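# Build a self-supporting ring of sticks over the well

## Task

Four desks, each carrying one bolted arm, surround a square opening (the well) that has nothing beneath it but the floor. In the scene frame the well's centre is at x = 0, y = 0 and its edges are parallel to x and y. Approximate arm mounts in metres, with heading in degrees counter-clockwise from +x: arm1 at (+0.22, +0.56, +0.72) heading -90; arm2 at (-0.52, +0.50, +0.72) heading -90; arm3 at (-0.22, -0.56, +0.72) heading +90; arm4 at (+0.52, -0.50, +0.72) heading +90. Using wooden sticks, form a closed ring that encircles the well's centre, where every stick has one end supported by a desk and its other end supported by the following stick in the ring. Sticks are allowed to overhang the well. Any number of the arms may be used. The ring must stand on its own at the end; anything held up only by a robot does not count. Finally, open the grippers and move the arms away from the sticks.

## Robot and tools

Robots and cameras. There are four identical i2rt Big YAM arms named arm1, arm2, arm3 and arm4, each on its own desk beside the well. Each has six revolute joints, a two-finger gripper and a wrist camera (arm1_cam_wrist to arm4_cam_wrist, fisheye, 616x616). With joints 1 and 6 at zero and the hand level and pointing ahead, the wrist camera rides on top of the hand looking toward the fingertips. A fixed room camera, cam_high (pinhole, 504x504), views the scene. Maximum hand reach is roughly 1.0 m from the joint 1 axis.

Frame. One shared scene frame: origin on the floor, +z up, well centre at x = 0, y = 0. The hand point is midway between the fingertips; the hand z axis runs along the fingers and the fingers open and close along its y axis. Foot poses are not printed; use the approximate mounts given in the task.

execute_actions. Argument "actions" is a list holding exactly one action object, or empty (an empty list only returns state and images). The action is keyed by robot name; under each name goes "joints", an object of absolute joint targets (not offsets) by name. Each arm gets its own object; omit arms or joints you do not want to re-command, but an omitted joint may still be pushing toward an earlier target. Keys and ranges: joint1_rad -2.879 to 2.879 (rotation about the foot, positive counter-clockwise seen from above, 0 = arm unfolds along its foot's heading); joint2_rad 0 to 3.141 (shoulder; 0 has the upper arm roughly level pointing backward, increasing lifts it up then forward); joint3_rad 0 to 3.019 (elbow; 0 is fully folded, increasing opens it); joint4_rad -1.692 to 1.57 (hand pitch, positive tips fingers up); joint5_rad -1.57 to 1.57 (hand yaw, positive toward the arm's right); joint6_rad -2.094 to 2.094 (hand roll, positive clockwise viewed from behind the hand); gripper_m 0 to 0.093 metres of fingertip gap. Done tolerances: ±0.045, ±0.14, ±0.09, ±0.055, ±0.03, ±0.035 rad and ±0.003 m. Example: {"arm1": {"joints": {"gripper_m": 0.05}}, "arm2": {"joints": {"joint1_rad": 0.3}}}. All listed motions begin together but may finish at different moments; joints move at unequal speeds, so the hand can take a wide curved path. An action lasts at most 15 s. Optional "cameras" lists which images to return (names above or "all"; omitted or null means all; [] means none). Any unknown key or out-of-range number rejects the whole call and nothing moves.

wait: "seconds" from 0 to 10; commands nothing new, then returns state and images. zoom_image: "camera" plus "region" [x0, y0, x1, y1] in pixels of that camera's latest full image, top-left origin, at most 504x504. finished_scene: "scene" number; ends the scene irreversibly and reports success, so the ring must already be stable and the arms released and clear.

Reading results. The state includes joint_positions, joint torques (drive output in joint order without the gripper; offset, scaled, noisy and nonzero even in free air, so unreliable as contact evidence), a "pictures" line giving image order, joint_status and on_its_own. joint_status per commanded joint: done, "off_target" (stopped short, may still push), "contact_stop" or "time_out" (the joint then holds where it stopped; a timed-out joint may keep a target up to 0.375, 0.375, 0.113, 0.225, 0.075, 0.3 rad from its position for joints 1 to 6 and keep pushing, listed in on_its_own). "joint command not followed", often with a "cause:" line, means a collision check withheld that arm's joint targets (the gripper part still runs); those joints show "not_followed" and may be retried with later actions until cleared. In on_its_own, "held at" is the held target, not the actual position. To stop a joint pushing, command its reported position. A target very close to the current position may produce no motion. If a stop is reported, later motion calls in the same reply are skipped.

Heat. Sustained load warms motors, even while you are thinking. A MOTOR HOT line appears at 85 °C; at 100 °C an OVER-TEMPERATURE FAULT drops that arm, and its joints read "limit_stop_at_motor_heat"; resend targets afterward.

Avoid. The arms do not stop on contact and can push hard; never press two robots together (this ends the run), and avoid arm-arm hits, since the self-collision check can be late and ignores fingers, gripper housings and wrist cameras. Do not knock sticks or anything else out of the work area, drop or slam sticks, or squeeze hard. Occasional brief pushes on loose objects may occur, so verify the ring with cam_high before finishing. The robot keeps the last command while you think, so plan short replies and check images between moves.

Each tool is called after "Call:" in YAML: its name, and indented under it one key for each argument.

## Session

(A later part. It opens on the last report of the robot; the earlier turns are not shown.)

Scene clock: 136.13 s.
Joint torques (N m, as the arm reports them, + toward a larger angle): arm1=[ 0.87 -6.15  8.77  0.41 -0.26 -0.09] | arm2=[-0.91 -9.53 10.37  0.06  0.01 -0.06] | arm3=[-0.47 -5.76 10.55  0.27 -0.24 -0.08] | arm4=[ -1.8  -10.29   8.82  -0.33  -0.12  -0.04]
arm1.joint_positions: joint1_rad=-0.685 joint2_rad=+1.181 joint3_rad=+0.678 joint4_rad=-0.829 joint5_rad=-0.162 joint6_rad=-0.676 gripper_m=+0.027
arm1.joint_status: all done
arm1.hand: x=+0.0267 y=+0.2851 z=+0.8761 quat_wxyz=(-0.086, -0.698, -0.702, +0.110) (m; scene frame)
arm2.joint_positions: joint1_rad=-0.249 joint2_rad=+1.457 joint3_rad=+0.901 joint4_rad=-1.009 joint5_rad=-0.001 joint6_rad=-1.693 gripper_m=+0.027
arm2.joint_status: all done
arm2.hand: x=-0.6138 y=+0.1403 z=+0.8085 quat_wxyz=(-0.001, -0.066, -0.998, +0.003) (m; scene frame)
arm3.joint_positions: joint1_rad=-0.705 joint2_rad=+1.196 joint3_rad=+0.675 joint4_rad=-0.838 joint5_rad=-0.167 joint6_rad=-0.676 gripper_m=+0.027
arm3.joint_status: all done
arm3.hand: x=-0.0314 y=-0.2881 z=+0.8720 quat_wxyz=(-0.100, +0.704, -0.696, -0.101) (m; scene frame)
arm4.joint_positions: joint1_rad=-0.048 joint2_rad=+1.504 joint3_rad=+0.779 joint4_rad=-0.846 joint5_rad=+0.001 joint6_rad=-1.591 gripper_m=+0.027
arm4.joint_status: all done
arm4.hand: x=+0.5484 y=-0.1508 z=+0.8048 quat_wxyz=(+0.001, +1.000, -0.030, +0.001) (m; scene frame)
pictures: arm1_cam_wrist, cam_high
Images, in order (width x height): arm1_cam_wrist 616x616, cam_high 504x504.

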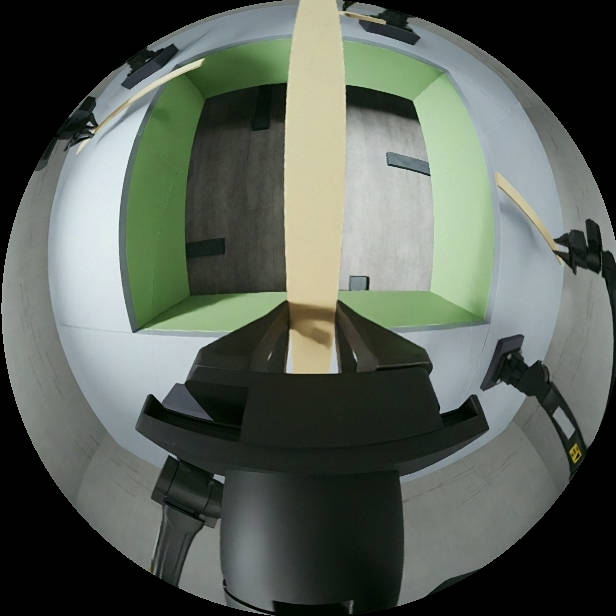

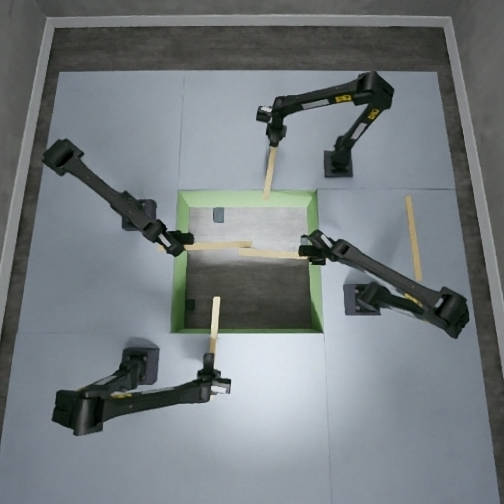

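Call:
execute_actions:
  actions:
    - {"arm1":{"joints":{"joint1_rad":-0.648,"joint2_rad":1.427,"joint3_rad":0.536,"joint4_rad":-0.445,"joint5_rad":-0.156,"joint6_rad":-0.65}},"arm2":{"joints":{"joint1_rad":0.416,"joint2_rad":1.65,"joint3_rad":1.105,"joint4_rad":-0.897,"joint5_rad":-0.217,"joint6_rad":-1.15}},"arm3":{"joints":{"joint1_rad":-0.663,"joint2_rad":1.43,"joint3_rad":0.556,"joint4_rad":-0.453,"joint5_rad":-0.162,"joint6_rad":-0.65}},"arm4":{"joints":{"joint1_rad":0.442,"joint2_rad":1.728,"joint3_rad":1.055,"joint4_rad":-0.777,"joint5_rad":-0.206,"joint6_rad":-1.15}}}

Call:
zoom_image:
  camera: "cam_high"
  region: [150, 160, 350, 360]

Scene clock: 150.57 s.
Joint torques (N m, as the arm reports them, + toward a larger angle): arm1=[ 1.84 -8.98  7.22  1.93 -0.15  0.21] | arm2=[ -1.76 -13.1   10.84   0.81  -0.14   0.09] | arm3=[-0.16 -8.68  7.69  1.38 -0.13  0.15] | arm4=[ -1.99 -15.12   9.31   0.34  -0.26   0.08]
arm1.joint_positions: joint1_rad=-0.659 joint2_rad=+1.435 joint3_rad=+0.519 joint4_rad=-0.469 joint5_rad=-0.158 joint6_rad=-0.664 gripper_m=+0.027
arm1.joint_status: all done
arm1.hand: x=+0.0430 y=+0.2956 z=+0.7624 quat_wxyz=(-0.083, -0.697, -0.707, +0.083) (m; scene frame)
arm2.joint_positions: joint1_rad=+0.423 joint2_rad=+1.639 joint3_rad=+1.082 joint4_rad=-0.900 joint5_rad=-0.217 joint6_rad=-1.157 gripper_m=+0.027
arm2.joint_status: all done
arm2.hand: x=-0.2969 y=+0.0884 z=+0.8038 quat_wxyz=(-0.123, +0.009, -0.992, +0.009) (m; scene frame)
arm3.joint_positions: joint1_rad=-0.665 joint2_rad=+1.443 joint3_rad=+0.536 joint4_rad=-0.468 joint5_rad=-0.162 joint6_rad=-0.659 gripper_m=+0.027
arm3.joint_status: all done
arm3.hand: x=-0.0456 y=-0.2841 z=+0.7675 quat_wxyz=(-0.090, +0.713, -0.689, -0.100) (m; scene frame)
arm4.joint_positions: joint1_rad=+0.446 joint2_rad=+1.726 joint3_rad=+1.033 joint4_rad=-0.778 joint5_rad=-0.205 joint6_rad=-1.158 gripper_m=+0.027
arm4.joint_status: all done
arm4.hand: x=+0.3012 y=-0.0881 z=+0.7992 quat_wxyz=(-0.003, +0.994, +0.006, -0.113) (m; scene frame)
pictures: arm1_cam_wrist, arm2_cam_wrist, arm3_cam_wrist, arm4_cam_wrist, cam_high
Images, in order (width x height): arm1_cam_wrist 616x616, arm2_cam_wrist 616x616, arm3_cam_wrist 616x616, arm4_cam_wrist 616x616, cam_high 504x504.

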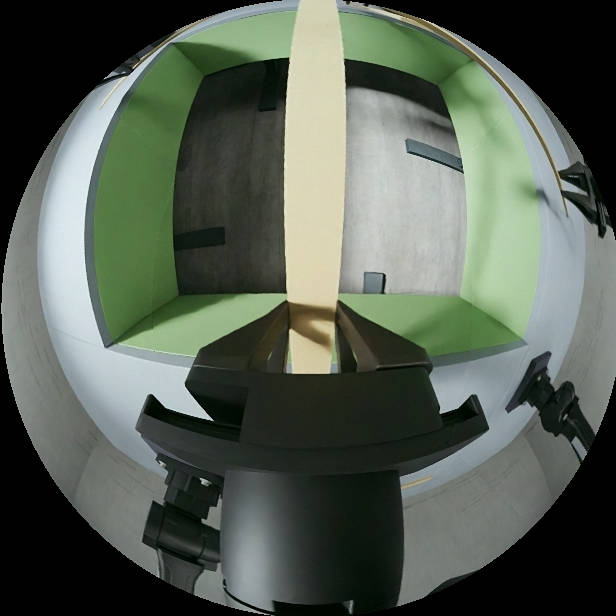

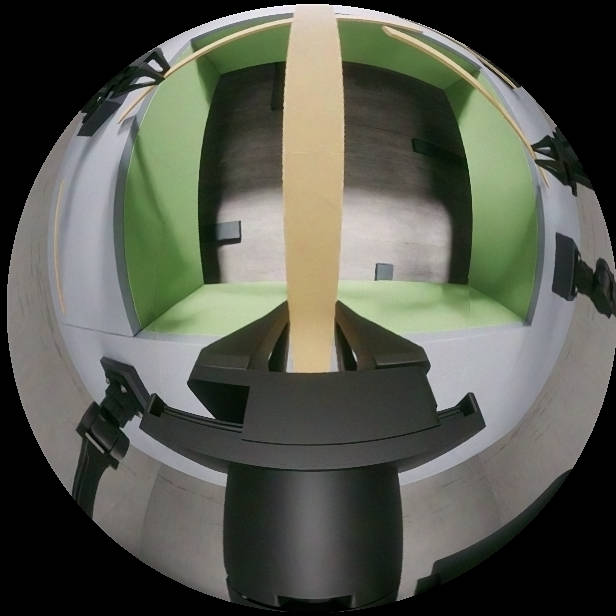

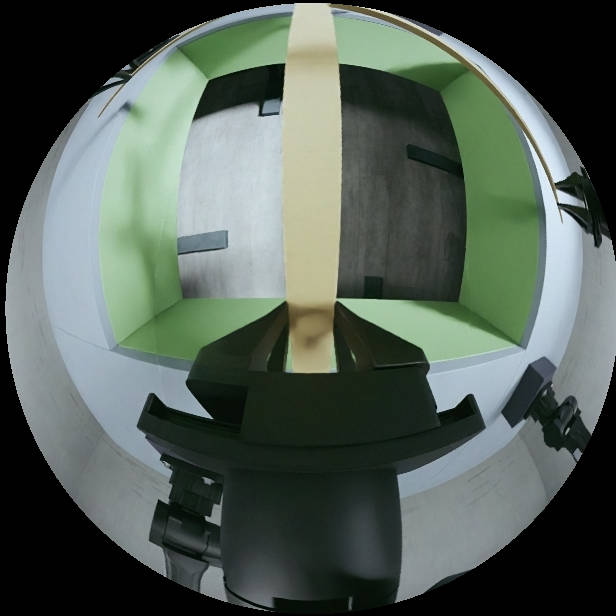

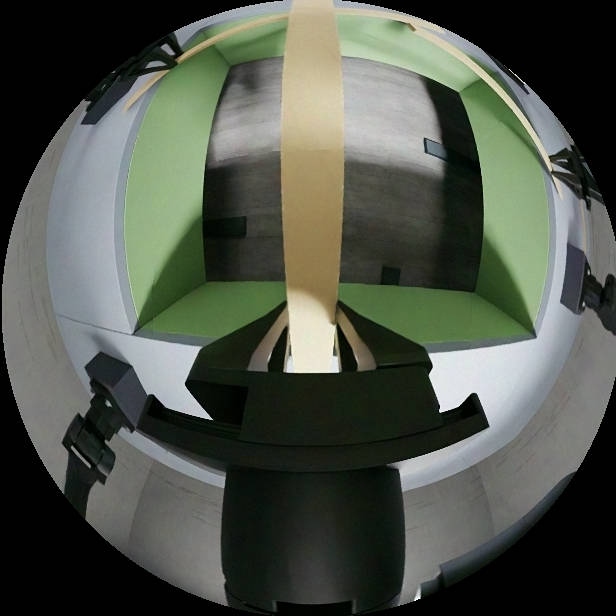

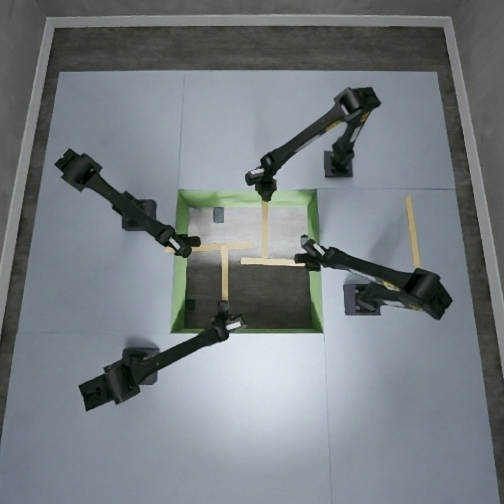

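Region (150, 160, 350, 360) of cam_high's 504x504 image, scaled by 2.520, with more detail than that image has.

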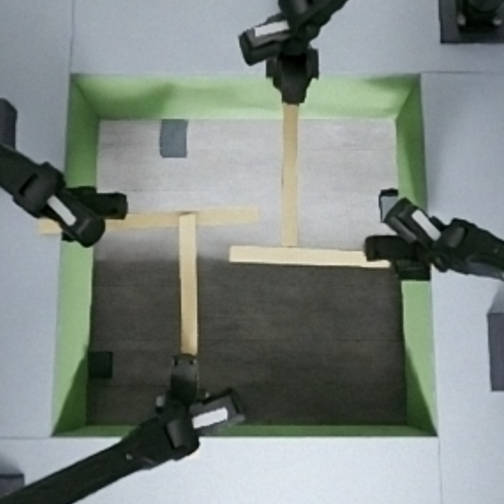

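Call:
execute_actions:
  actions:
    - {"arm1":{"joints":{"joint1_rad":-0.63,"joint2_rad":1.468,"joint3_rad":0.553,"joint4_rad":-0.403,"joint5_rad":-0.175,"joint6_rad":-0.69}},"arm2":{"joints":{"joint1_rad":0.455,"joint2_rad":1.755,"joint3_rad":1.142,"joint4_rad":-0.82,"joint6_rad":-1.125}},"arm3":{"joints":{"joint1_rad":-0.645,"joint2_rad":1.475,"joint3_rad":0.59,"joint4_rad":-0.44,"joint6_rad":-0.635}},"arm4":{"joints":{"joint1_rad":0.436,"joint2_rad":1.826,"joint3_rad":1.087,"joint4_rad":-0.70,"joint6_rad":-1.11}}}

Call:
zoom_image:
  camera: "cam_high"
  region: [150, 160, 350, 360]

Scene clock: 171.70 s.
Joint torques (N m, as the arm reports them, + toward a larger angle): arm1=[ 2.02 -6.92  8.42  2.04 -0.46 -0.08] | arm2=[ -1.33 -14.79  11.04   1.11  -0.13   0.11] | arm3=[ 0.05 -7.8   8.98  1.31 -0.11  0.13] | arm4=[ -1.54 -16.68   9.53   0.8   -0.21   0.09]
arm1.joint_positions: joint1_rad=-0.642 joint2_rad=+1.448 joint3_rad=+0.520 joint4_rad=-0.429 joint5_rad=-0.170 joint6_rad=-0.676 gripper_m=+0.027
arm1.joint_status: all done
arm1.hand: x=+0.0444 y=+0.2852 z=+0.7608 quat_wxyz=(-0.091, -0.684, -0.717, +0.095) (m; scene frame)
arm2.joint_positions: joint1_rad=+0.453 joint2_rad=+1.745 joint3_rad=+1.112 joint4_rad=-0.833 joint5_rad=-0.217 joint6_rad=-1.132 gripper_m=+0.027
arm2.joint_status: all done
arm2.hand: x=-0.2757 y=+0.0763 z=+0.7679 quat_wxyz=(-0.121, +0.011, -0.993, +0.002) (m; scene frame)
arm3.joint_positions: joint1_rad=-0.650 joint2_rad=+1.469 joint3_rad=+0.553 joint4_rad=-0.455 joint5_rad=-0.162 joint6_rad=-0.645 gripper_m=+0.027
arm3.joint_status: all done
arm3.hand: x=-0.0449 y=-0.2746 z=+0.7651 quat_wxyz=(-0.090, +0.713, -0.688, -0.101) (m; scene frame)
arm4.joint_positions: joint1_rad=+0.443 joint2_rad=+1.826 joint3_rad=+1.057 joint4_rad=-0.711 joint5_rad=-0.205 joint6_rad=-1.118 gripper_m=+0.027
arm4.joint_status: all done
arm4.hand: x=+0.2970 y=-0.0745 z=+0.7630 quat_wxyz=(+0.003, +0.994, -0.016, -0.111) (m; scene frame)
pictures: arm1_cam_wrist, arm2_cam_wrist, arm3_cam_wrist, arm4_cam_wrist, cam_high
Images, in order (width x height): arm1_cam_wrist 616x616, arm2_cam_wrist 616x616, arm3_cam_wrist 616x616, arm4_cam_wrist 616x616, cam_high 504x504.

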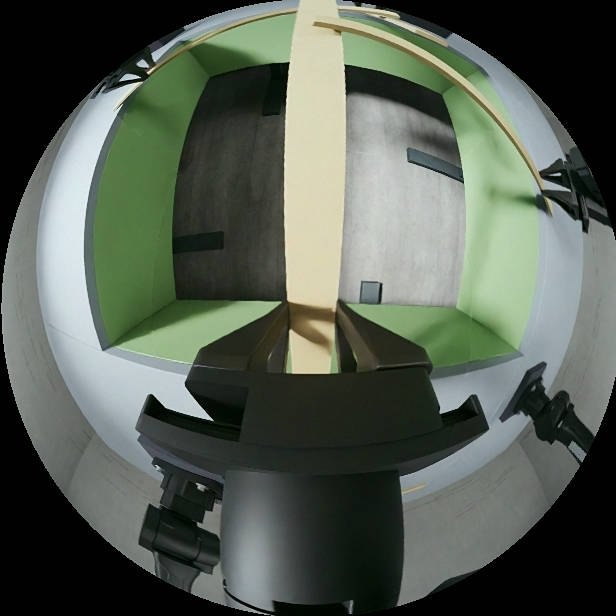

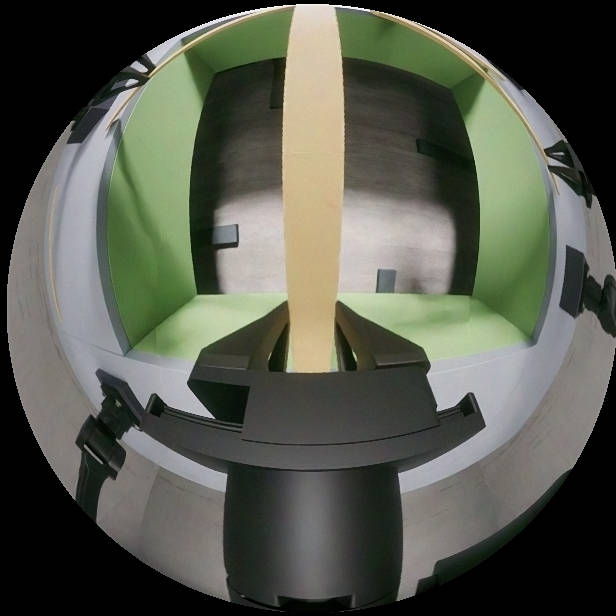

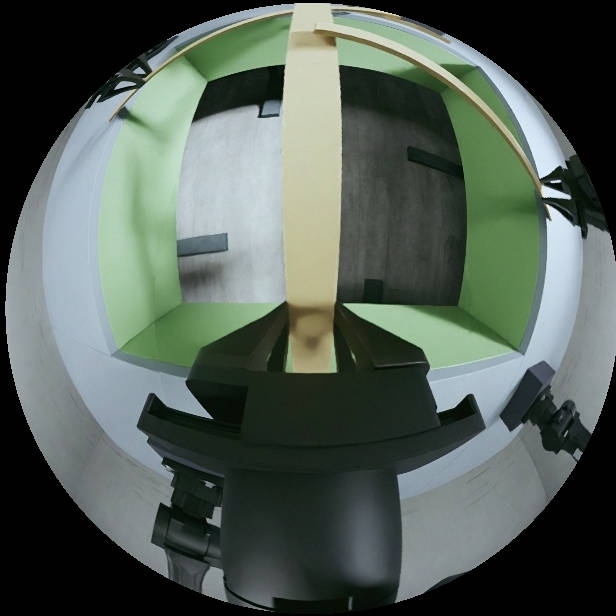

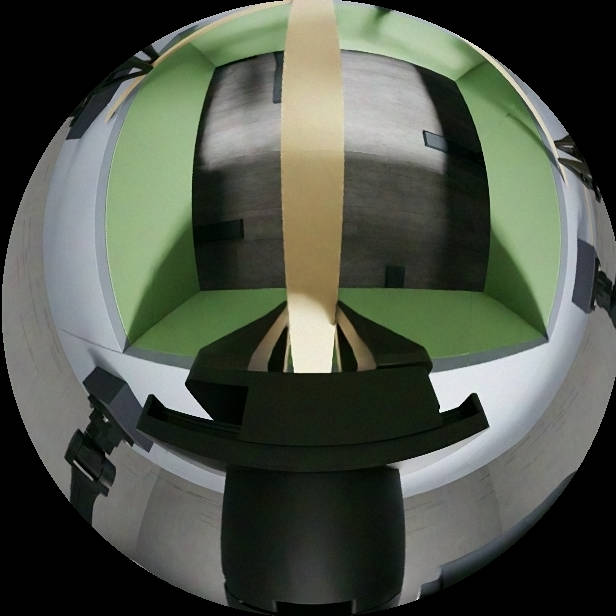

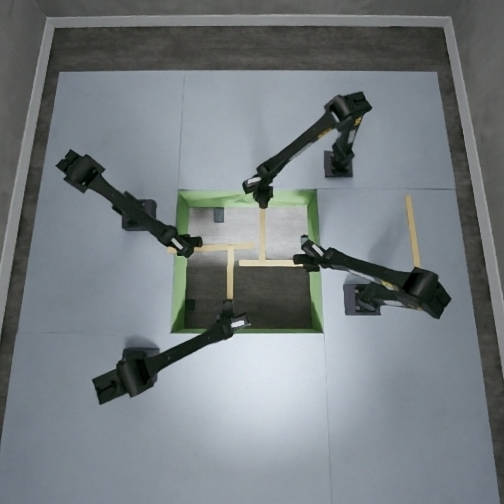

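Region (150, 160, 350, 360) of cam_high's 504x504 image, scaled by 2.520, with more detail than that image has.

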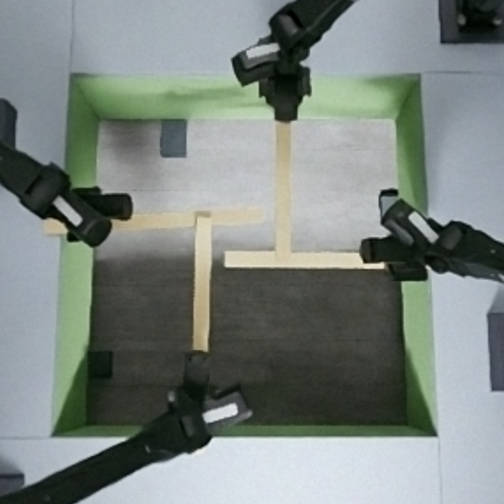

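Call:
execute_actions:
  actions:
    - {"arm2":{"joints":{"joint1_rad":0.421,"joint2_rad":1.826,"joint3_rad":1.243,"joint4_rad":-0.87,"joint6_rad":-1.168}},"arm4":{"joints":{"joint1_rad":0.41,"joint2_rad":1.884,"joint3_rad":1.187,"joint4_rad":-0.762,"joint6_rad":-1.155}}}

Call:
zoom_image:
  camera: "cam_high"
  region: [200, 205, 300, 305]

Scene clock: 179.67 s.
Joint torques (N m, as the arm reports them, + toward a larger angle): arm1=[ 1.89 -6.9   8.49  2.   -0.46 -0.06] | arm2=[ -1.41 -14.78  11.6    0.25  -0.13  -0.02] | arm3=[ 0.24 -7.41  8.77  1.43 -0.16  0.14] | arm4=[ -1.35 -16.79  10.12  -0.07  -0.23  -0.05]
arm1.joint_positions: joint1_rad=-0.642 joint2_rad=+1.448 joint3_rad=+0.520 joint4_rad=-0.429 joint5_rad=-0.170 joint6_rad=-0.677 gripper_m=+0.027
arm1.joint_status: not commanded
arm1.hand: x=+0.0444 y=+0.2852 z=+0.7608 quat_wxyz=(-0.091, -0.684, -0.718, +0.095) (m; scene frame)
arm2.joint_positions: joint1_rad=+0.424 joint2_rad=+1.804 joint3_rad=+1.208 joint4_rad=-0.858 joint5_rad=-0.217 joint6_rad=-1.162 gripper_m=+0.027
arm2.joint_status: all done
arm2.hand: x=-0.2752 y=+0.0404 z=+0.7709 quat_wxyz=(-0.123, +0.011, -0.992, +0.010) (m; scene frame)
arm3.joint_positions: joint1_rad=-0.650 joint2_rad=+1.469 joint3_rad=+0.553 joint4_rad=-0.455 joint5_rad=-0.162 joint6_rad=-0.645 gripper_m=+0.027
arm3.joint_status: not commanded
arm3.hand: x=-0.0449 y=-0.2746 z=+0.7651 quat_wxyz=(-0.090, +0.713, -0.688, -0.101) (m; scene frame)
arm4.joint_positions: joint1_rad=+0.411 joint2_rad=+1.875 joint3_rad=+1.154 joint4_rad=-0.752 joint5_rad=-0.205 joint6_rad=-1.147 gripper_m=+0.027
arm4.joint_status: all done
arm4.hand: x=+0.2993 y=-0.0384 z=+0.7684 quat_wxyz=(-0.004, +0.994, -0.018, -0.112) (m; scene frame)
pictures: arm1_cam_wrist, arm2_cam_wrist, arm3_cam_wrist, arm4_cam_wrist, cam_high
Images, in order (width x height): arm1_cam_wrist 616x616, arm2_cam_wrist 616x616, arm3_cam_wrist 616x616, arm4_cam_wrist 616x616, cam_high 504x504.

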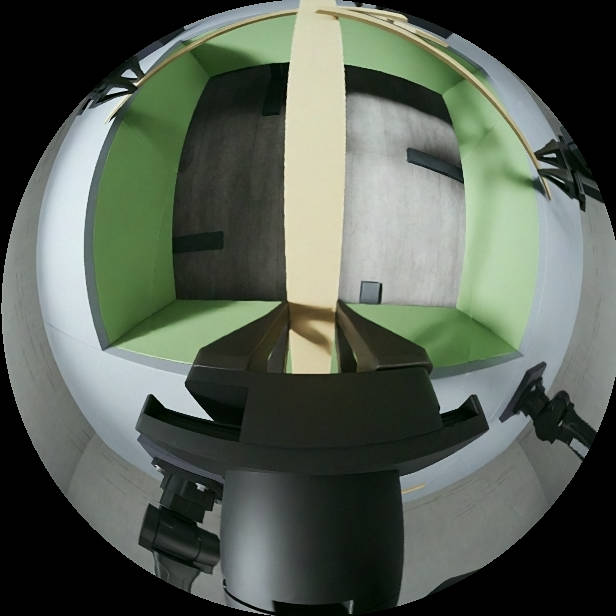

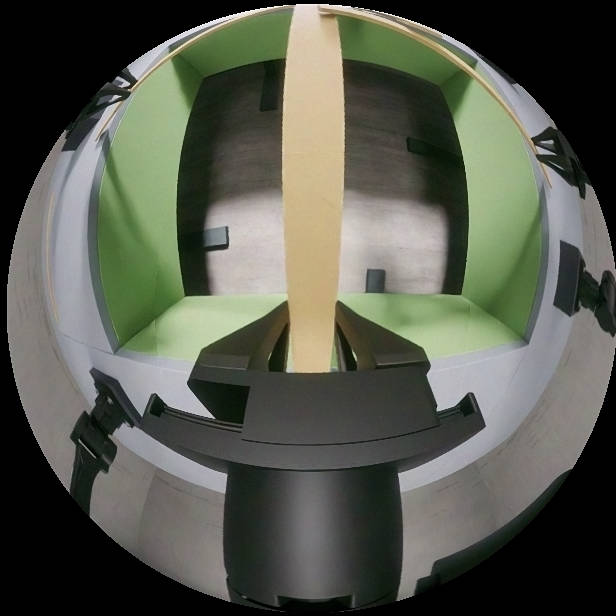

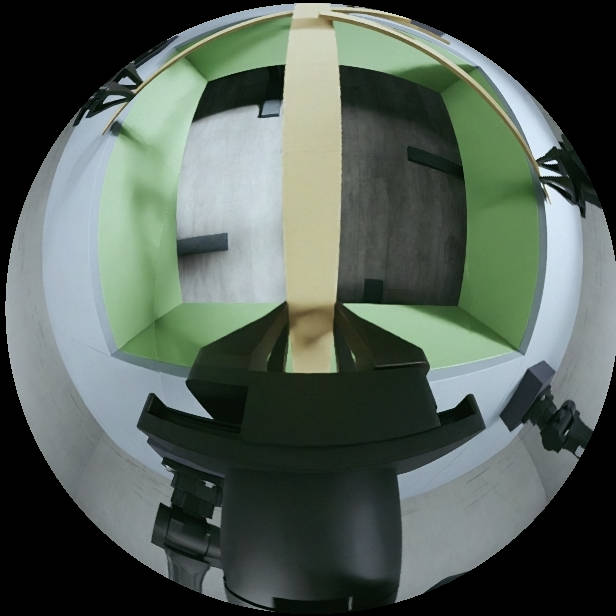

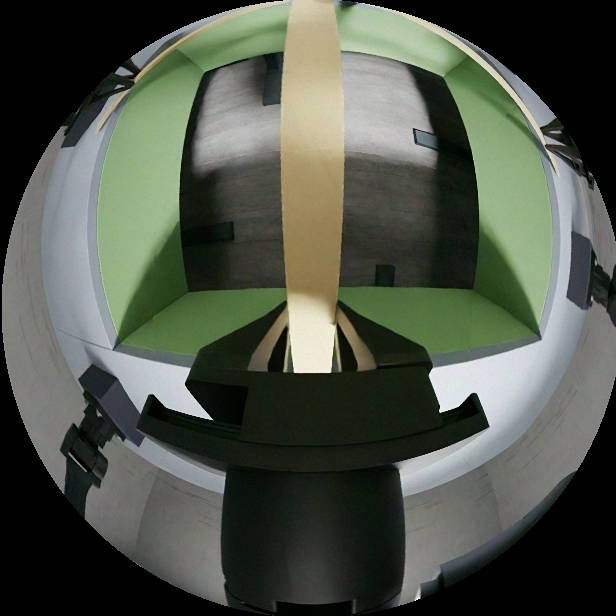

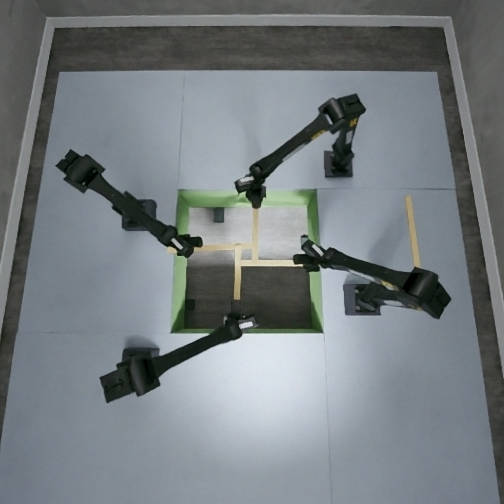

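Region (200, 205, 300, 305) of cam_high's 504x504 image, scaled by 5.040, with more detail than that image has.

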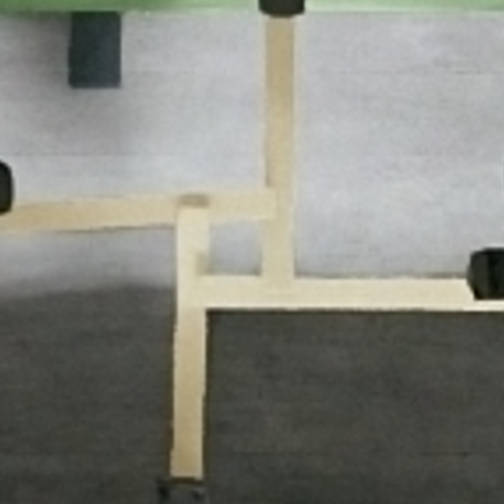

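Call:
execute_actions:
  actions:
    - {"arm1":{"joints":{"joint1_rad":-0.604,"joint2_rad":1.52,"joint3_rad":0.598,"joint4_rad":-0.48,"joint5_rad":-0.125,"joint6_rad":-0.633}},"arm2":{"joints":{"joint1_rad":0.454,"joint2_rad":1.868,"joint3_rad":1.275,"joint4_rad":-0.90,"joint5_rad":-0.168,"joint6_rad":-1.128}},"arm3":{"joints":{"joint1_rad":-0.621,"joint2_rad":1.535,"joint3_rad":0.635,"joint4_rad":-0.5,"joint5_rad":-0.128,"joint6_rad":-0.61}},"arm4":{"joints":{"joint1_rad":0.443,"joint2_rad":1.918,"joint3_rad":1.204,"joint4_rad":-0.77,"joint5_rad":-0.158,"joint6_rad":-1.11}}}

Call:
zoom_image:
  camera: "cam_high"
  region: [200, 205, 300, 305]

Scene clock: 194.93 s.
Joint torques (N m, as the arm reports them, + toward a larger angle): arm1=[ 1.92 -8.44  8.1   0.2  -0.1   0.25] | arm2=[ -0.74 -15.02  11.61   0.03  -0.09   0.11] | arm3=[ 0.13 -8.48  8.29  0.15 -0.06  0.16] | arm4=[ -0.89 -16.17  10.19  -0.07  -0.19   0.12]
arm1.joint_positions: joint1_rad=-0.614 joint2_rad=+1.507 joint3_rad=+0.567 joint4_rad=-0.464 joint5_rad=-0.127 joint6_rad=-0.651 gripper_m=+0.027
arm1.joint_status: all done
arm1.hand: x=+0.0414 y=+0.2783 z=+0.7530 quat_wxyz=(-0.069, -0.688, -0.718, +0.073) (m; scene frame)
arm2.joint_positions: joint1_rad=+0.450 joint2_rad=+1.843 joint3_rad=+1.239 joint4_rad=-0.888 joint5_rad=-0.169 joint6_rad=-1.137 gripper_m=+0.027
arm2.joint_status: all done
arm2.hand: x=-0.2690 y=+0.0410 z=+0.7599 quat_wxyz=(-0.094, +0.010, -0.996, +0.000) (m; scene frame)
arm3.joint_positions: joint1_rad=-0.625 joint2_rad=+1.533 joint3_rad=+0.602 joint4_rad=-0.492 joint5_rad=-0.129 joint6_rad=-0.621 gripper_m=+0.027
arm3.joint_status: all done
arm3.hand: x=-0.0432 y=-0.2672 z=+0.7560 quat_wxyz=(-0.066, +0.714, -0.692, -0.083) (m; scene frame)
arm4.joint_positions: joint1_rad=+0.440 joint2_rad=+1.901 joint3_rad=+1.167 joint4_rad=-0.760 joint5_rad=-0.158 joint6_rad=-1.120 gripper_m=+0.027
arm4.joint_status: all done
arm4.hand: x=+0.2930 y=-0.0415 z=+0.7581 quat_wxyz=(-0.001, +0.996, -0.018, -0.086) (m; scene frame)
pictures: arm1_cam_wrist, arm2_cam_wrist, arm3_cam_wrist, arm4_cam_wrist, cam_high
Images, in order (width x height): arm1_cam_wrist 616x616, arm2_cam_wrist 616x616, arm3_cam_wrist 616x616, arm4_cam_wrist 616x616, cam_high 504x504.

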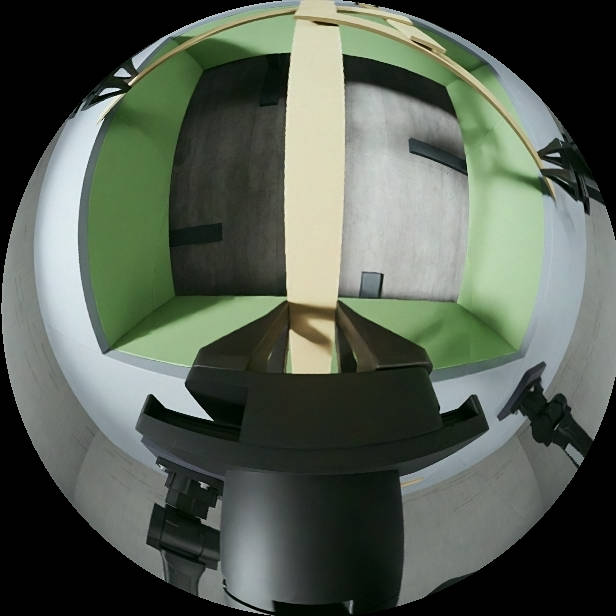

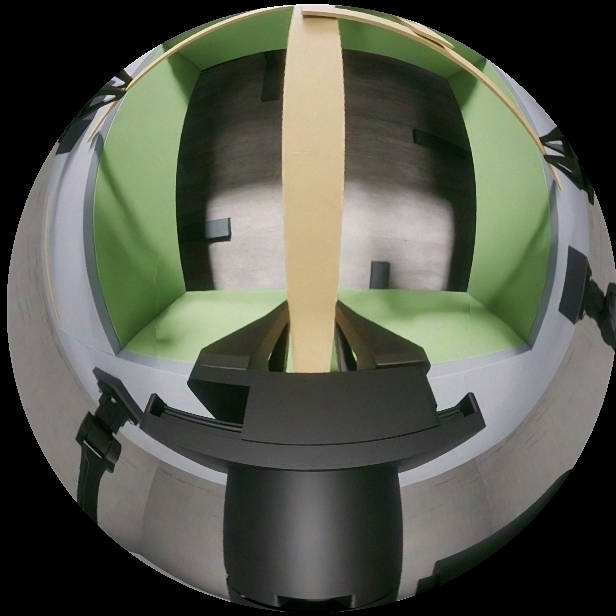

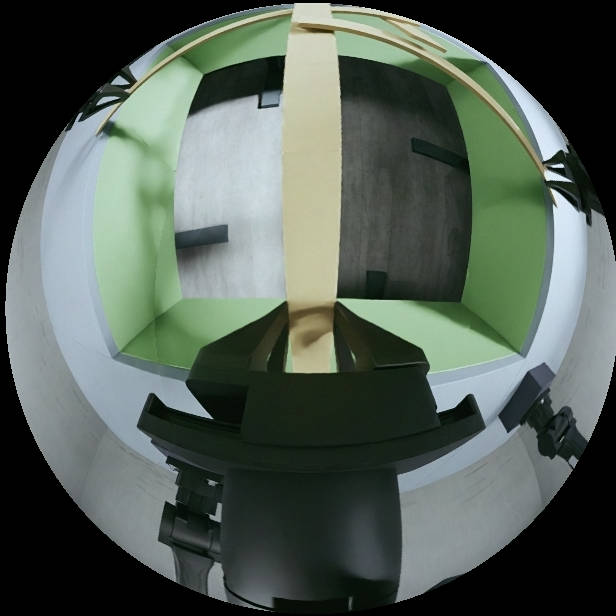

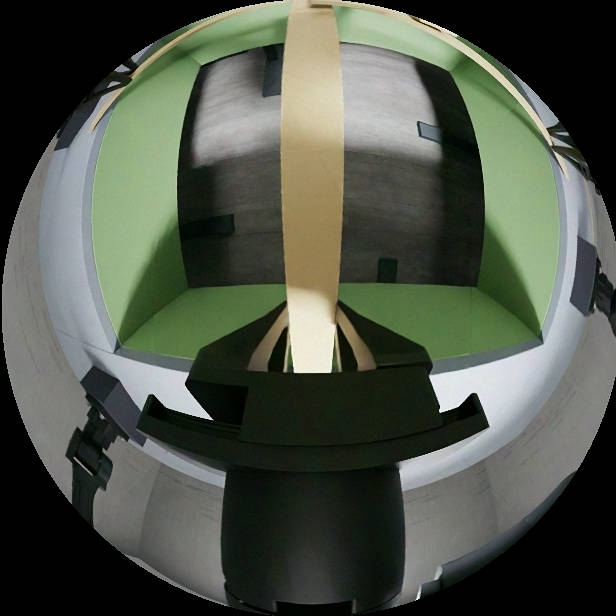

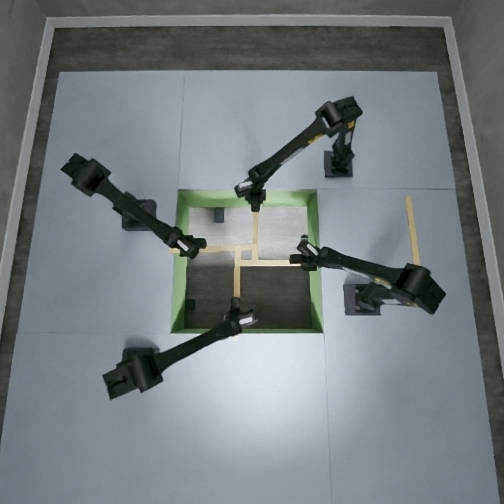

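Region (200, 205, 300, 305) of cam_high's 504x504 image, scaled by 5.040, with more detail than that image has.

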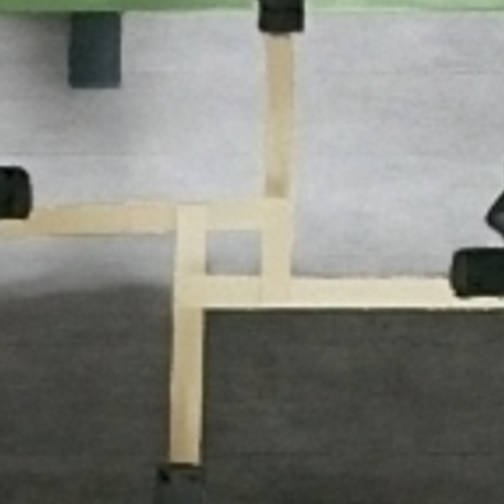

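Call:
execute_actions:
  actions:
    - {"arm1":{"joints":{"joint1_rad":-0.585,"joint2_rad":1.581,"joint3_rad":0.631,"joint4_rad":-0.512,"joint5_rad":-0.081,"joint6_rad":-0.65}},"arm2":{"joints":{"joint1_rad":0.464,"joint2_rad":1.898,"joint3_rad":1.286,"joint4_rad":-0.906,"joint5_rad":-0.118,"joint6_rad":-1.118}},"arm3":{"joints":{"joint1_rad":-0.607,"joint2_rad":1.601,"joint3_rad":0.677,"joint4_rad":-0.546,"joint5_rad":-0.096,"joint6_rad":-0.625}},"arm4":{"joints":{"joint1_rad":0.456,"joint2_rad":1.95,"joint3_rad":1.218,"joint4_rad":-0.777,"joint5_rad":-0.108,"joint6_rad":-1.097}}}

Call:
zoom_image:
  camera: "cam_high"
  region: [150, 160, 350, 360]

Call:
zoom_image:
  camera: "arm3_cam_wrist"
  region: [60, 0, 560, 220]

Call:
zoom_image:
  camera: "arm2_cam_wrist"
  region: [260, 0, 480, 80]

Scene clock: 206.00 s.
Joint torques (N m, as the arm reports them, + toward a larger angle): arm1=[ 2.04 -9.14  7.88  0.16 -0.07  0.07] | arm2=[ -1.13 -14.63  11.58   0.13   0.01   0.2 ] | arm3=[ 0.26 -8.73  8.09  0.08 -0.01  0.  ] | arm4=[ -0.85 -15.65   9.89   0.11  -0.16   0.11]
arm1.joint_positions: joint1_rad=-0.599 joint2_rad=+1.569 joint3_rad=+0.599 joint4_rad=-0.497 joint5_rad=-0.083 joint6_rad=-0.651 gripper_m=+0.027
arm1.joint_status: all done
arm1.hand: x=+0.0400 y=+0.2808 z=+0.7403 quat_wxyz=(-0.043, -0.688, -0.724, +0.045) (m; scene frame)
arm2.joint_positions: joint1_rad=+0.459 joint2_rad=+1.866 joint3_rad=+1.249 joint4_rad=-0.896 joint5_rad=-0.121 joint6_rad=-1.133 gripper_m=+0.027
arm2.joint_status: all done
arm2.hand: x=-0.2725 y=+0.0394 z=+0.7504 quat_wxyz=(-0.068, +0.010, -0.998, +0.001) (m; scene frame)
arm3.joint_positions: joint1_rad=-0.612 joint2_rad=+1.593 joint3_rad=+0.644 joint4_rad=-0.538 joint5_rad=-0.097 joint6_rad=-0.622 gripper_m=+0.027
arm3.joint_status: all done
arm3.hand: x=-0.0416 y=-0.2664 z=+0.7457 quat_wxyz=(-0.036, +0.719, -0.692, -0.062) (m; scene frame)
arm4.joint_positions: joint1_rad=+0.450 joint2_rad=+1.921 joint3_rad=+1.186 joint4_rad=-0.773 joint5_rad=-0.109 joint6_rad=-1.107 gripper_m=+0.027
arm4.joint_status: all done
arm4.hand: x=+0.2947 y=-0.0375 z=+0.7525 quat_wxyz=(-0.004, +0.998, -0.021, -0.061) (m; scene frame)
pictures: arm1_cam_wrist, arm2_cam_wrist, arm3_cam_wrist, arm4_cam_wrist, cam_high
Images, in order (width x height): arm1_cam_wrist 616x616, arm2_cam_wrist 616x616, arm3_cam_wrist 616x616, arm4_cam_wrist 616x616, cam_high 504x504.

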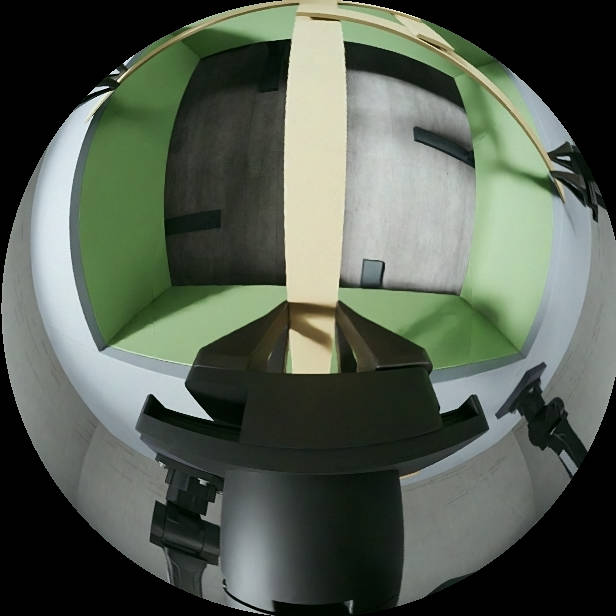

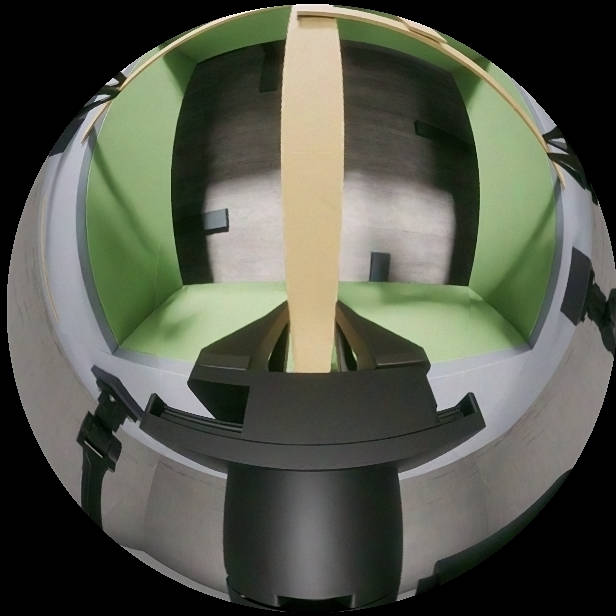

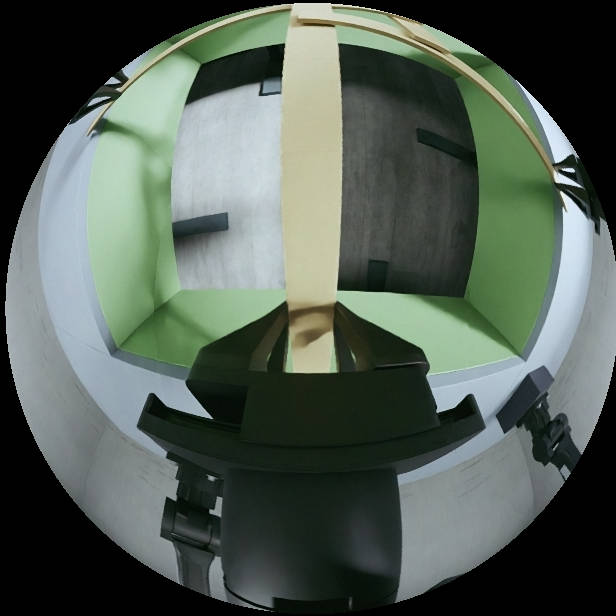

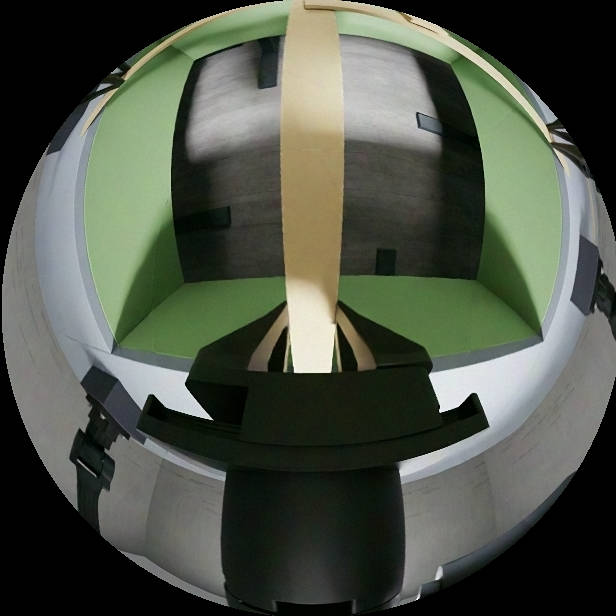

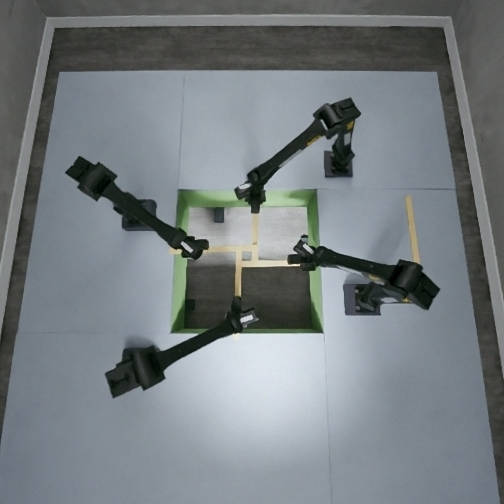

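Region (150, 160, 350, 360) of cam_high's 504x504 image, scaled by 2.520, with more detail than that image has.

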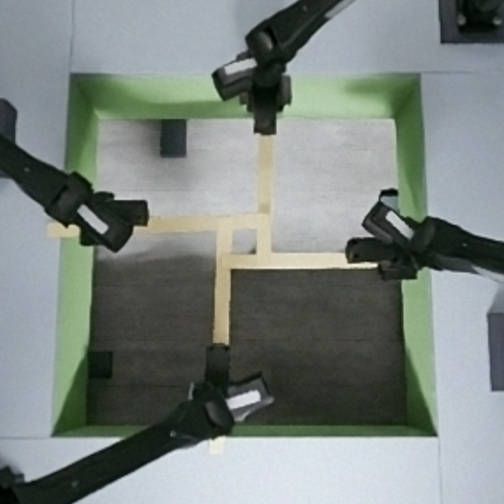

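Region (60, 0, 560, 220) of arm3_cam_wrist's 616x616 image, scaled by 1.008, with more detail than that image has; it fills the top 222 rows of this view, and the rest is white.

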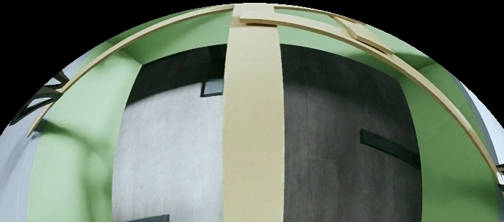

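Region (260, 0, 480, 80) of arm2_cam_wrist's 616x616 image, scaled by 2.291, with more detail than that image has; it fills the top 183 rows of this view, and the rest is white.

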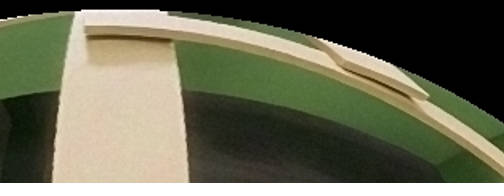

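Call:
execute_actions:
  actions:
    - {"arm1":{"joints":{"gripper_m":0.06}},"arm2":{"joints":{"joint2_rad":1.875,"gripper_m":0.06}},"arm3":{"joints":{"gripper_m":0.06}},"arm4":{"joints":{"joint2_rad":1.93,"gripper_m":0.06}}}
  cameras: ["arm1_cam_wrist","cam_high"]

Call:
execute_actions:
  actions:
    - {"arm1":{"joints":{"joint2_rad":1.1,"joint3_rad":0.9,"joint4_rad":-1.2}},"arm2":{"joints":{"joint2_rad":1.4,"joint3_rad":1.3,"joint4_rad":-1.2}},"arm3":{"joints":{"joint2_rad":1.1,"joint3_rad":0.9,"joint4_rad":-1.2}},"arm4":{"joints":{"joint2_rad":1.45,"joint3_rad":1.25,"joint4_rad":-1.15}}}
  cameras: ["arm1_cam_wrist","cam_high"]

Call:
zoom_image:
  camera: "cam_high"
  region: [150, 160, 350, 360]

Scene clock: 211.70 s.
Joint torques (N m, as the arm reports them, + toward a larger angle): arm1=[ 2.01 -9.23  7.85  0.12 -0.09  0.07] | arm2=[ -0.92 -16.95  11.5    0.15  -0.01   0.08] | arm3=[ 0.06 -8.97  8.09 -0.01 -0.04  0.  ] | arm4=[ -0.85 -17.74   9.82   0.2   -0.15   0.09]
arm1.joint_positions: joint1_rad=-0.599 joint2_rad=+1.569 joint3_rad=+0.599 joint4_rad=-0.497 joint5_rad=-0.083 joint6_rad=-0.651 gripper_m=+0.060
arm1.joint_status: all done
arm1.hand: x=+0.0400 y=+0.2808 z=+0.7403 quat_wxyz=(-0.043, -0.688, -0.724, +0.045) (m; scene frame)
arm2.joint_positions: joint1_rad=+0.459 joint2_rad=+1.866 joint3_rad=+1.249 joint4_rad=-0.896 joint5_rad=-0.120 joint6_rad=-1.125 gripper_m=+0.060
arm2.joint_status: all done
arm2.hand: x=-0.2726 y=+0.0394 z=+0.7504 quat_wxyz=(-0.068, +0.006, -0.998, +0.001) (m; scene frame)
arm3.joint_positions: joint1_rad=-0.612 joint2_rad=+1.593 joint3_rad=+0.644 joint4_rad=-0.538 joint5_rad=-0.097 joint6_rad=-0.622 gripper_m=+0.060
arm3.joint_status: all done
arm3.hand: x=-0.0416 y=-0.2664 z=+0.7457 quat_wxyz=(-0.036, +0.719, -0.692, -0.062) (m; scene frame)
arm4.joint_positions: joint1_rad=+0.450 joint2_rad=+1.921 joint3_rad=+1.186 joint4_rad=-0.773 joint5_rad=-0.109 joint6_rad=-1.105 gripper_m=+0.060
arm4.joint_status: all done
arm4.hand: x=+0.2947 y=-0.0375 z=+0.7525 quat_wxyz=(-0.004, +0.998, -0.022, -0.061) (m; scene frame)
pictures: arm1_cam_wrist, cam_high
Images, in order (width x height): arm1_cam_wrist 616x616, cam_high 504x504.

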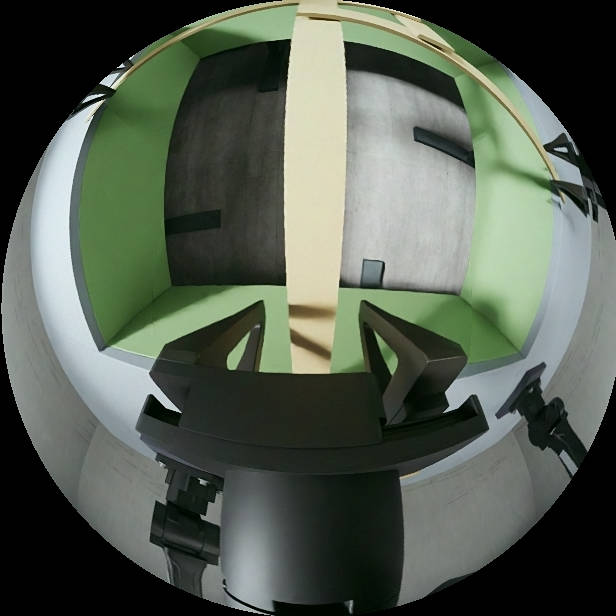

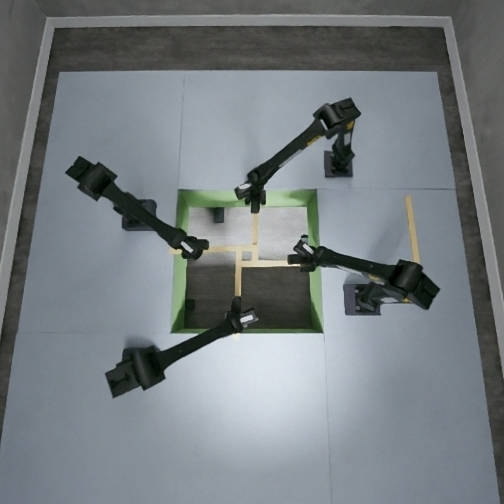

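Scene clock: 213.07 s.
Joint torques (N m, as the arm reports them, + toward a larger angle): arm1=[ 2.18 -4.77  9.49  0.15 -0.07  0.07] | arm2=[-0.9  -9.73 12.07  0.48 -0.01  0.11] | arm3=[-0.19 -4.63 10.07  0.07 -0.01 -0.02] | arm4=[ -0.96 -11.91  11.72   0.14  -0.16   0.1 ]
arm1.joint_positions: joint1_rad=-0.599 joint2_rad=+1.081 joint3_rad=+0.895 joint4_rad=-1.180 joint5_rad=-0.083 joint6_rad=-0.651 gripper_m=+0.060
arm1.joint_status: all done
arm1.hand: x=+0.0431 y=+0.2801 z=+0.9757 quat_wxyz=(-0.050, -0.683, -0.722, +0.094) (m; scene frame)
arm2.joint_positions: joint1_rad=+0.459 joint2_rad=+1.378 joint3_rad=+1.284 joint4_rad=-1.187 joint5_rad=-0.120 joint6_rad=-1.125 gripper_m=+0.060
arm2.joint_status: all done
arm2.hand: x=-0.2979 y=+0.0905 z=+0.9874 quat_wxyz=(-0.117, +0.013, -0.988, +0.105) (m; scene frame)
arm3.joint_positions: joint1_rad=-0.612 joint2_rad=+1.093 joint3_rad=+0.887 joint4_rad=-1.190 joint5_rad=-0.097 joint6_rad=-0.622 gripper_m=+0.060
arm3.joint_status: all done
arm3.hand: x=-0.0498 y=-0.2837 z=+0.9714 quat_wxyz=(-0.081, +0.718, -0.688, -0.070) (m; scene frame)
arm4.joint_positions: joint1_rad=+0.450 joint2_rad=+1.438 joint3_rad=+1.229 joint4_rad=-1.139 joint5_rad=-0.109 joint6_rad=-1.104 gripper_m=+0.060
arm4.joint_status: all done
arm4.hand: x=+0.3136 y=-0.0805 z=+0.9869 quat_wxyz=(-0.076, +0.992, -0.018, -0.095) (m; scene frame)
pictures: arm1_cam_wrist, cam_high
Images, in order (width x height): arm1_cam_wrist 616x616, cam_high 504x504.

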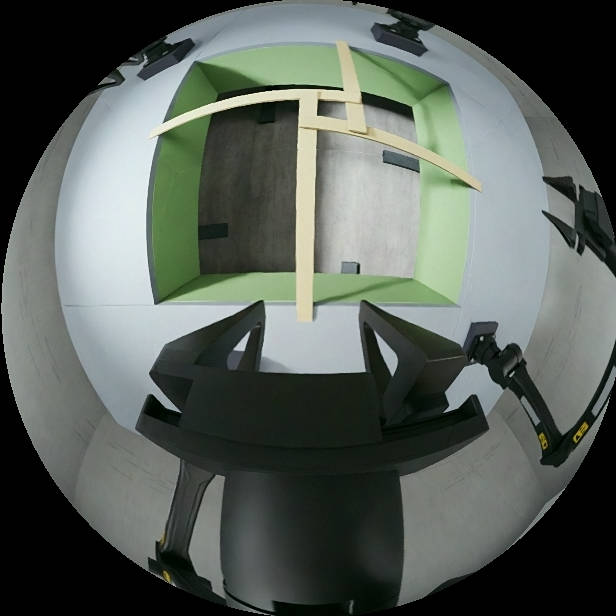

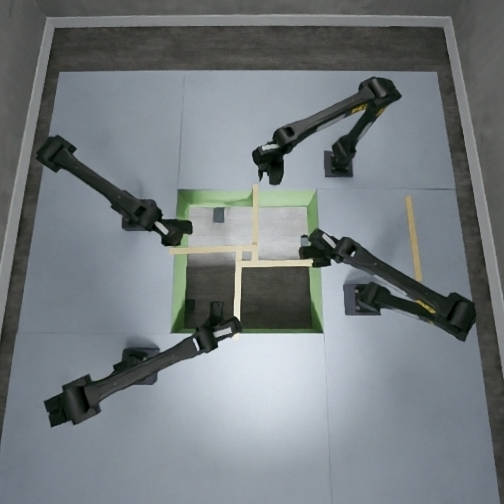

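Region (150, 160, 350, 360) of cam_high's 504x504 image, scaled by 2.520, with more detail than that image has.

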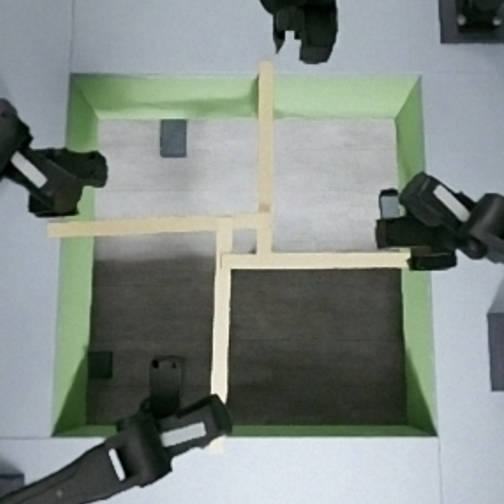

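Call:
finished_scene:
  scene: 1

The scene is finished: the task was done.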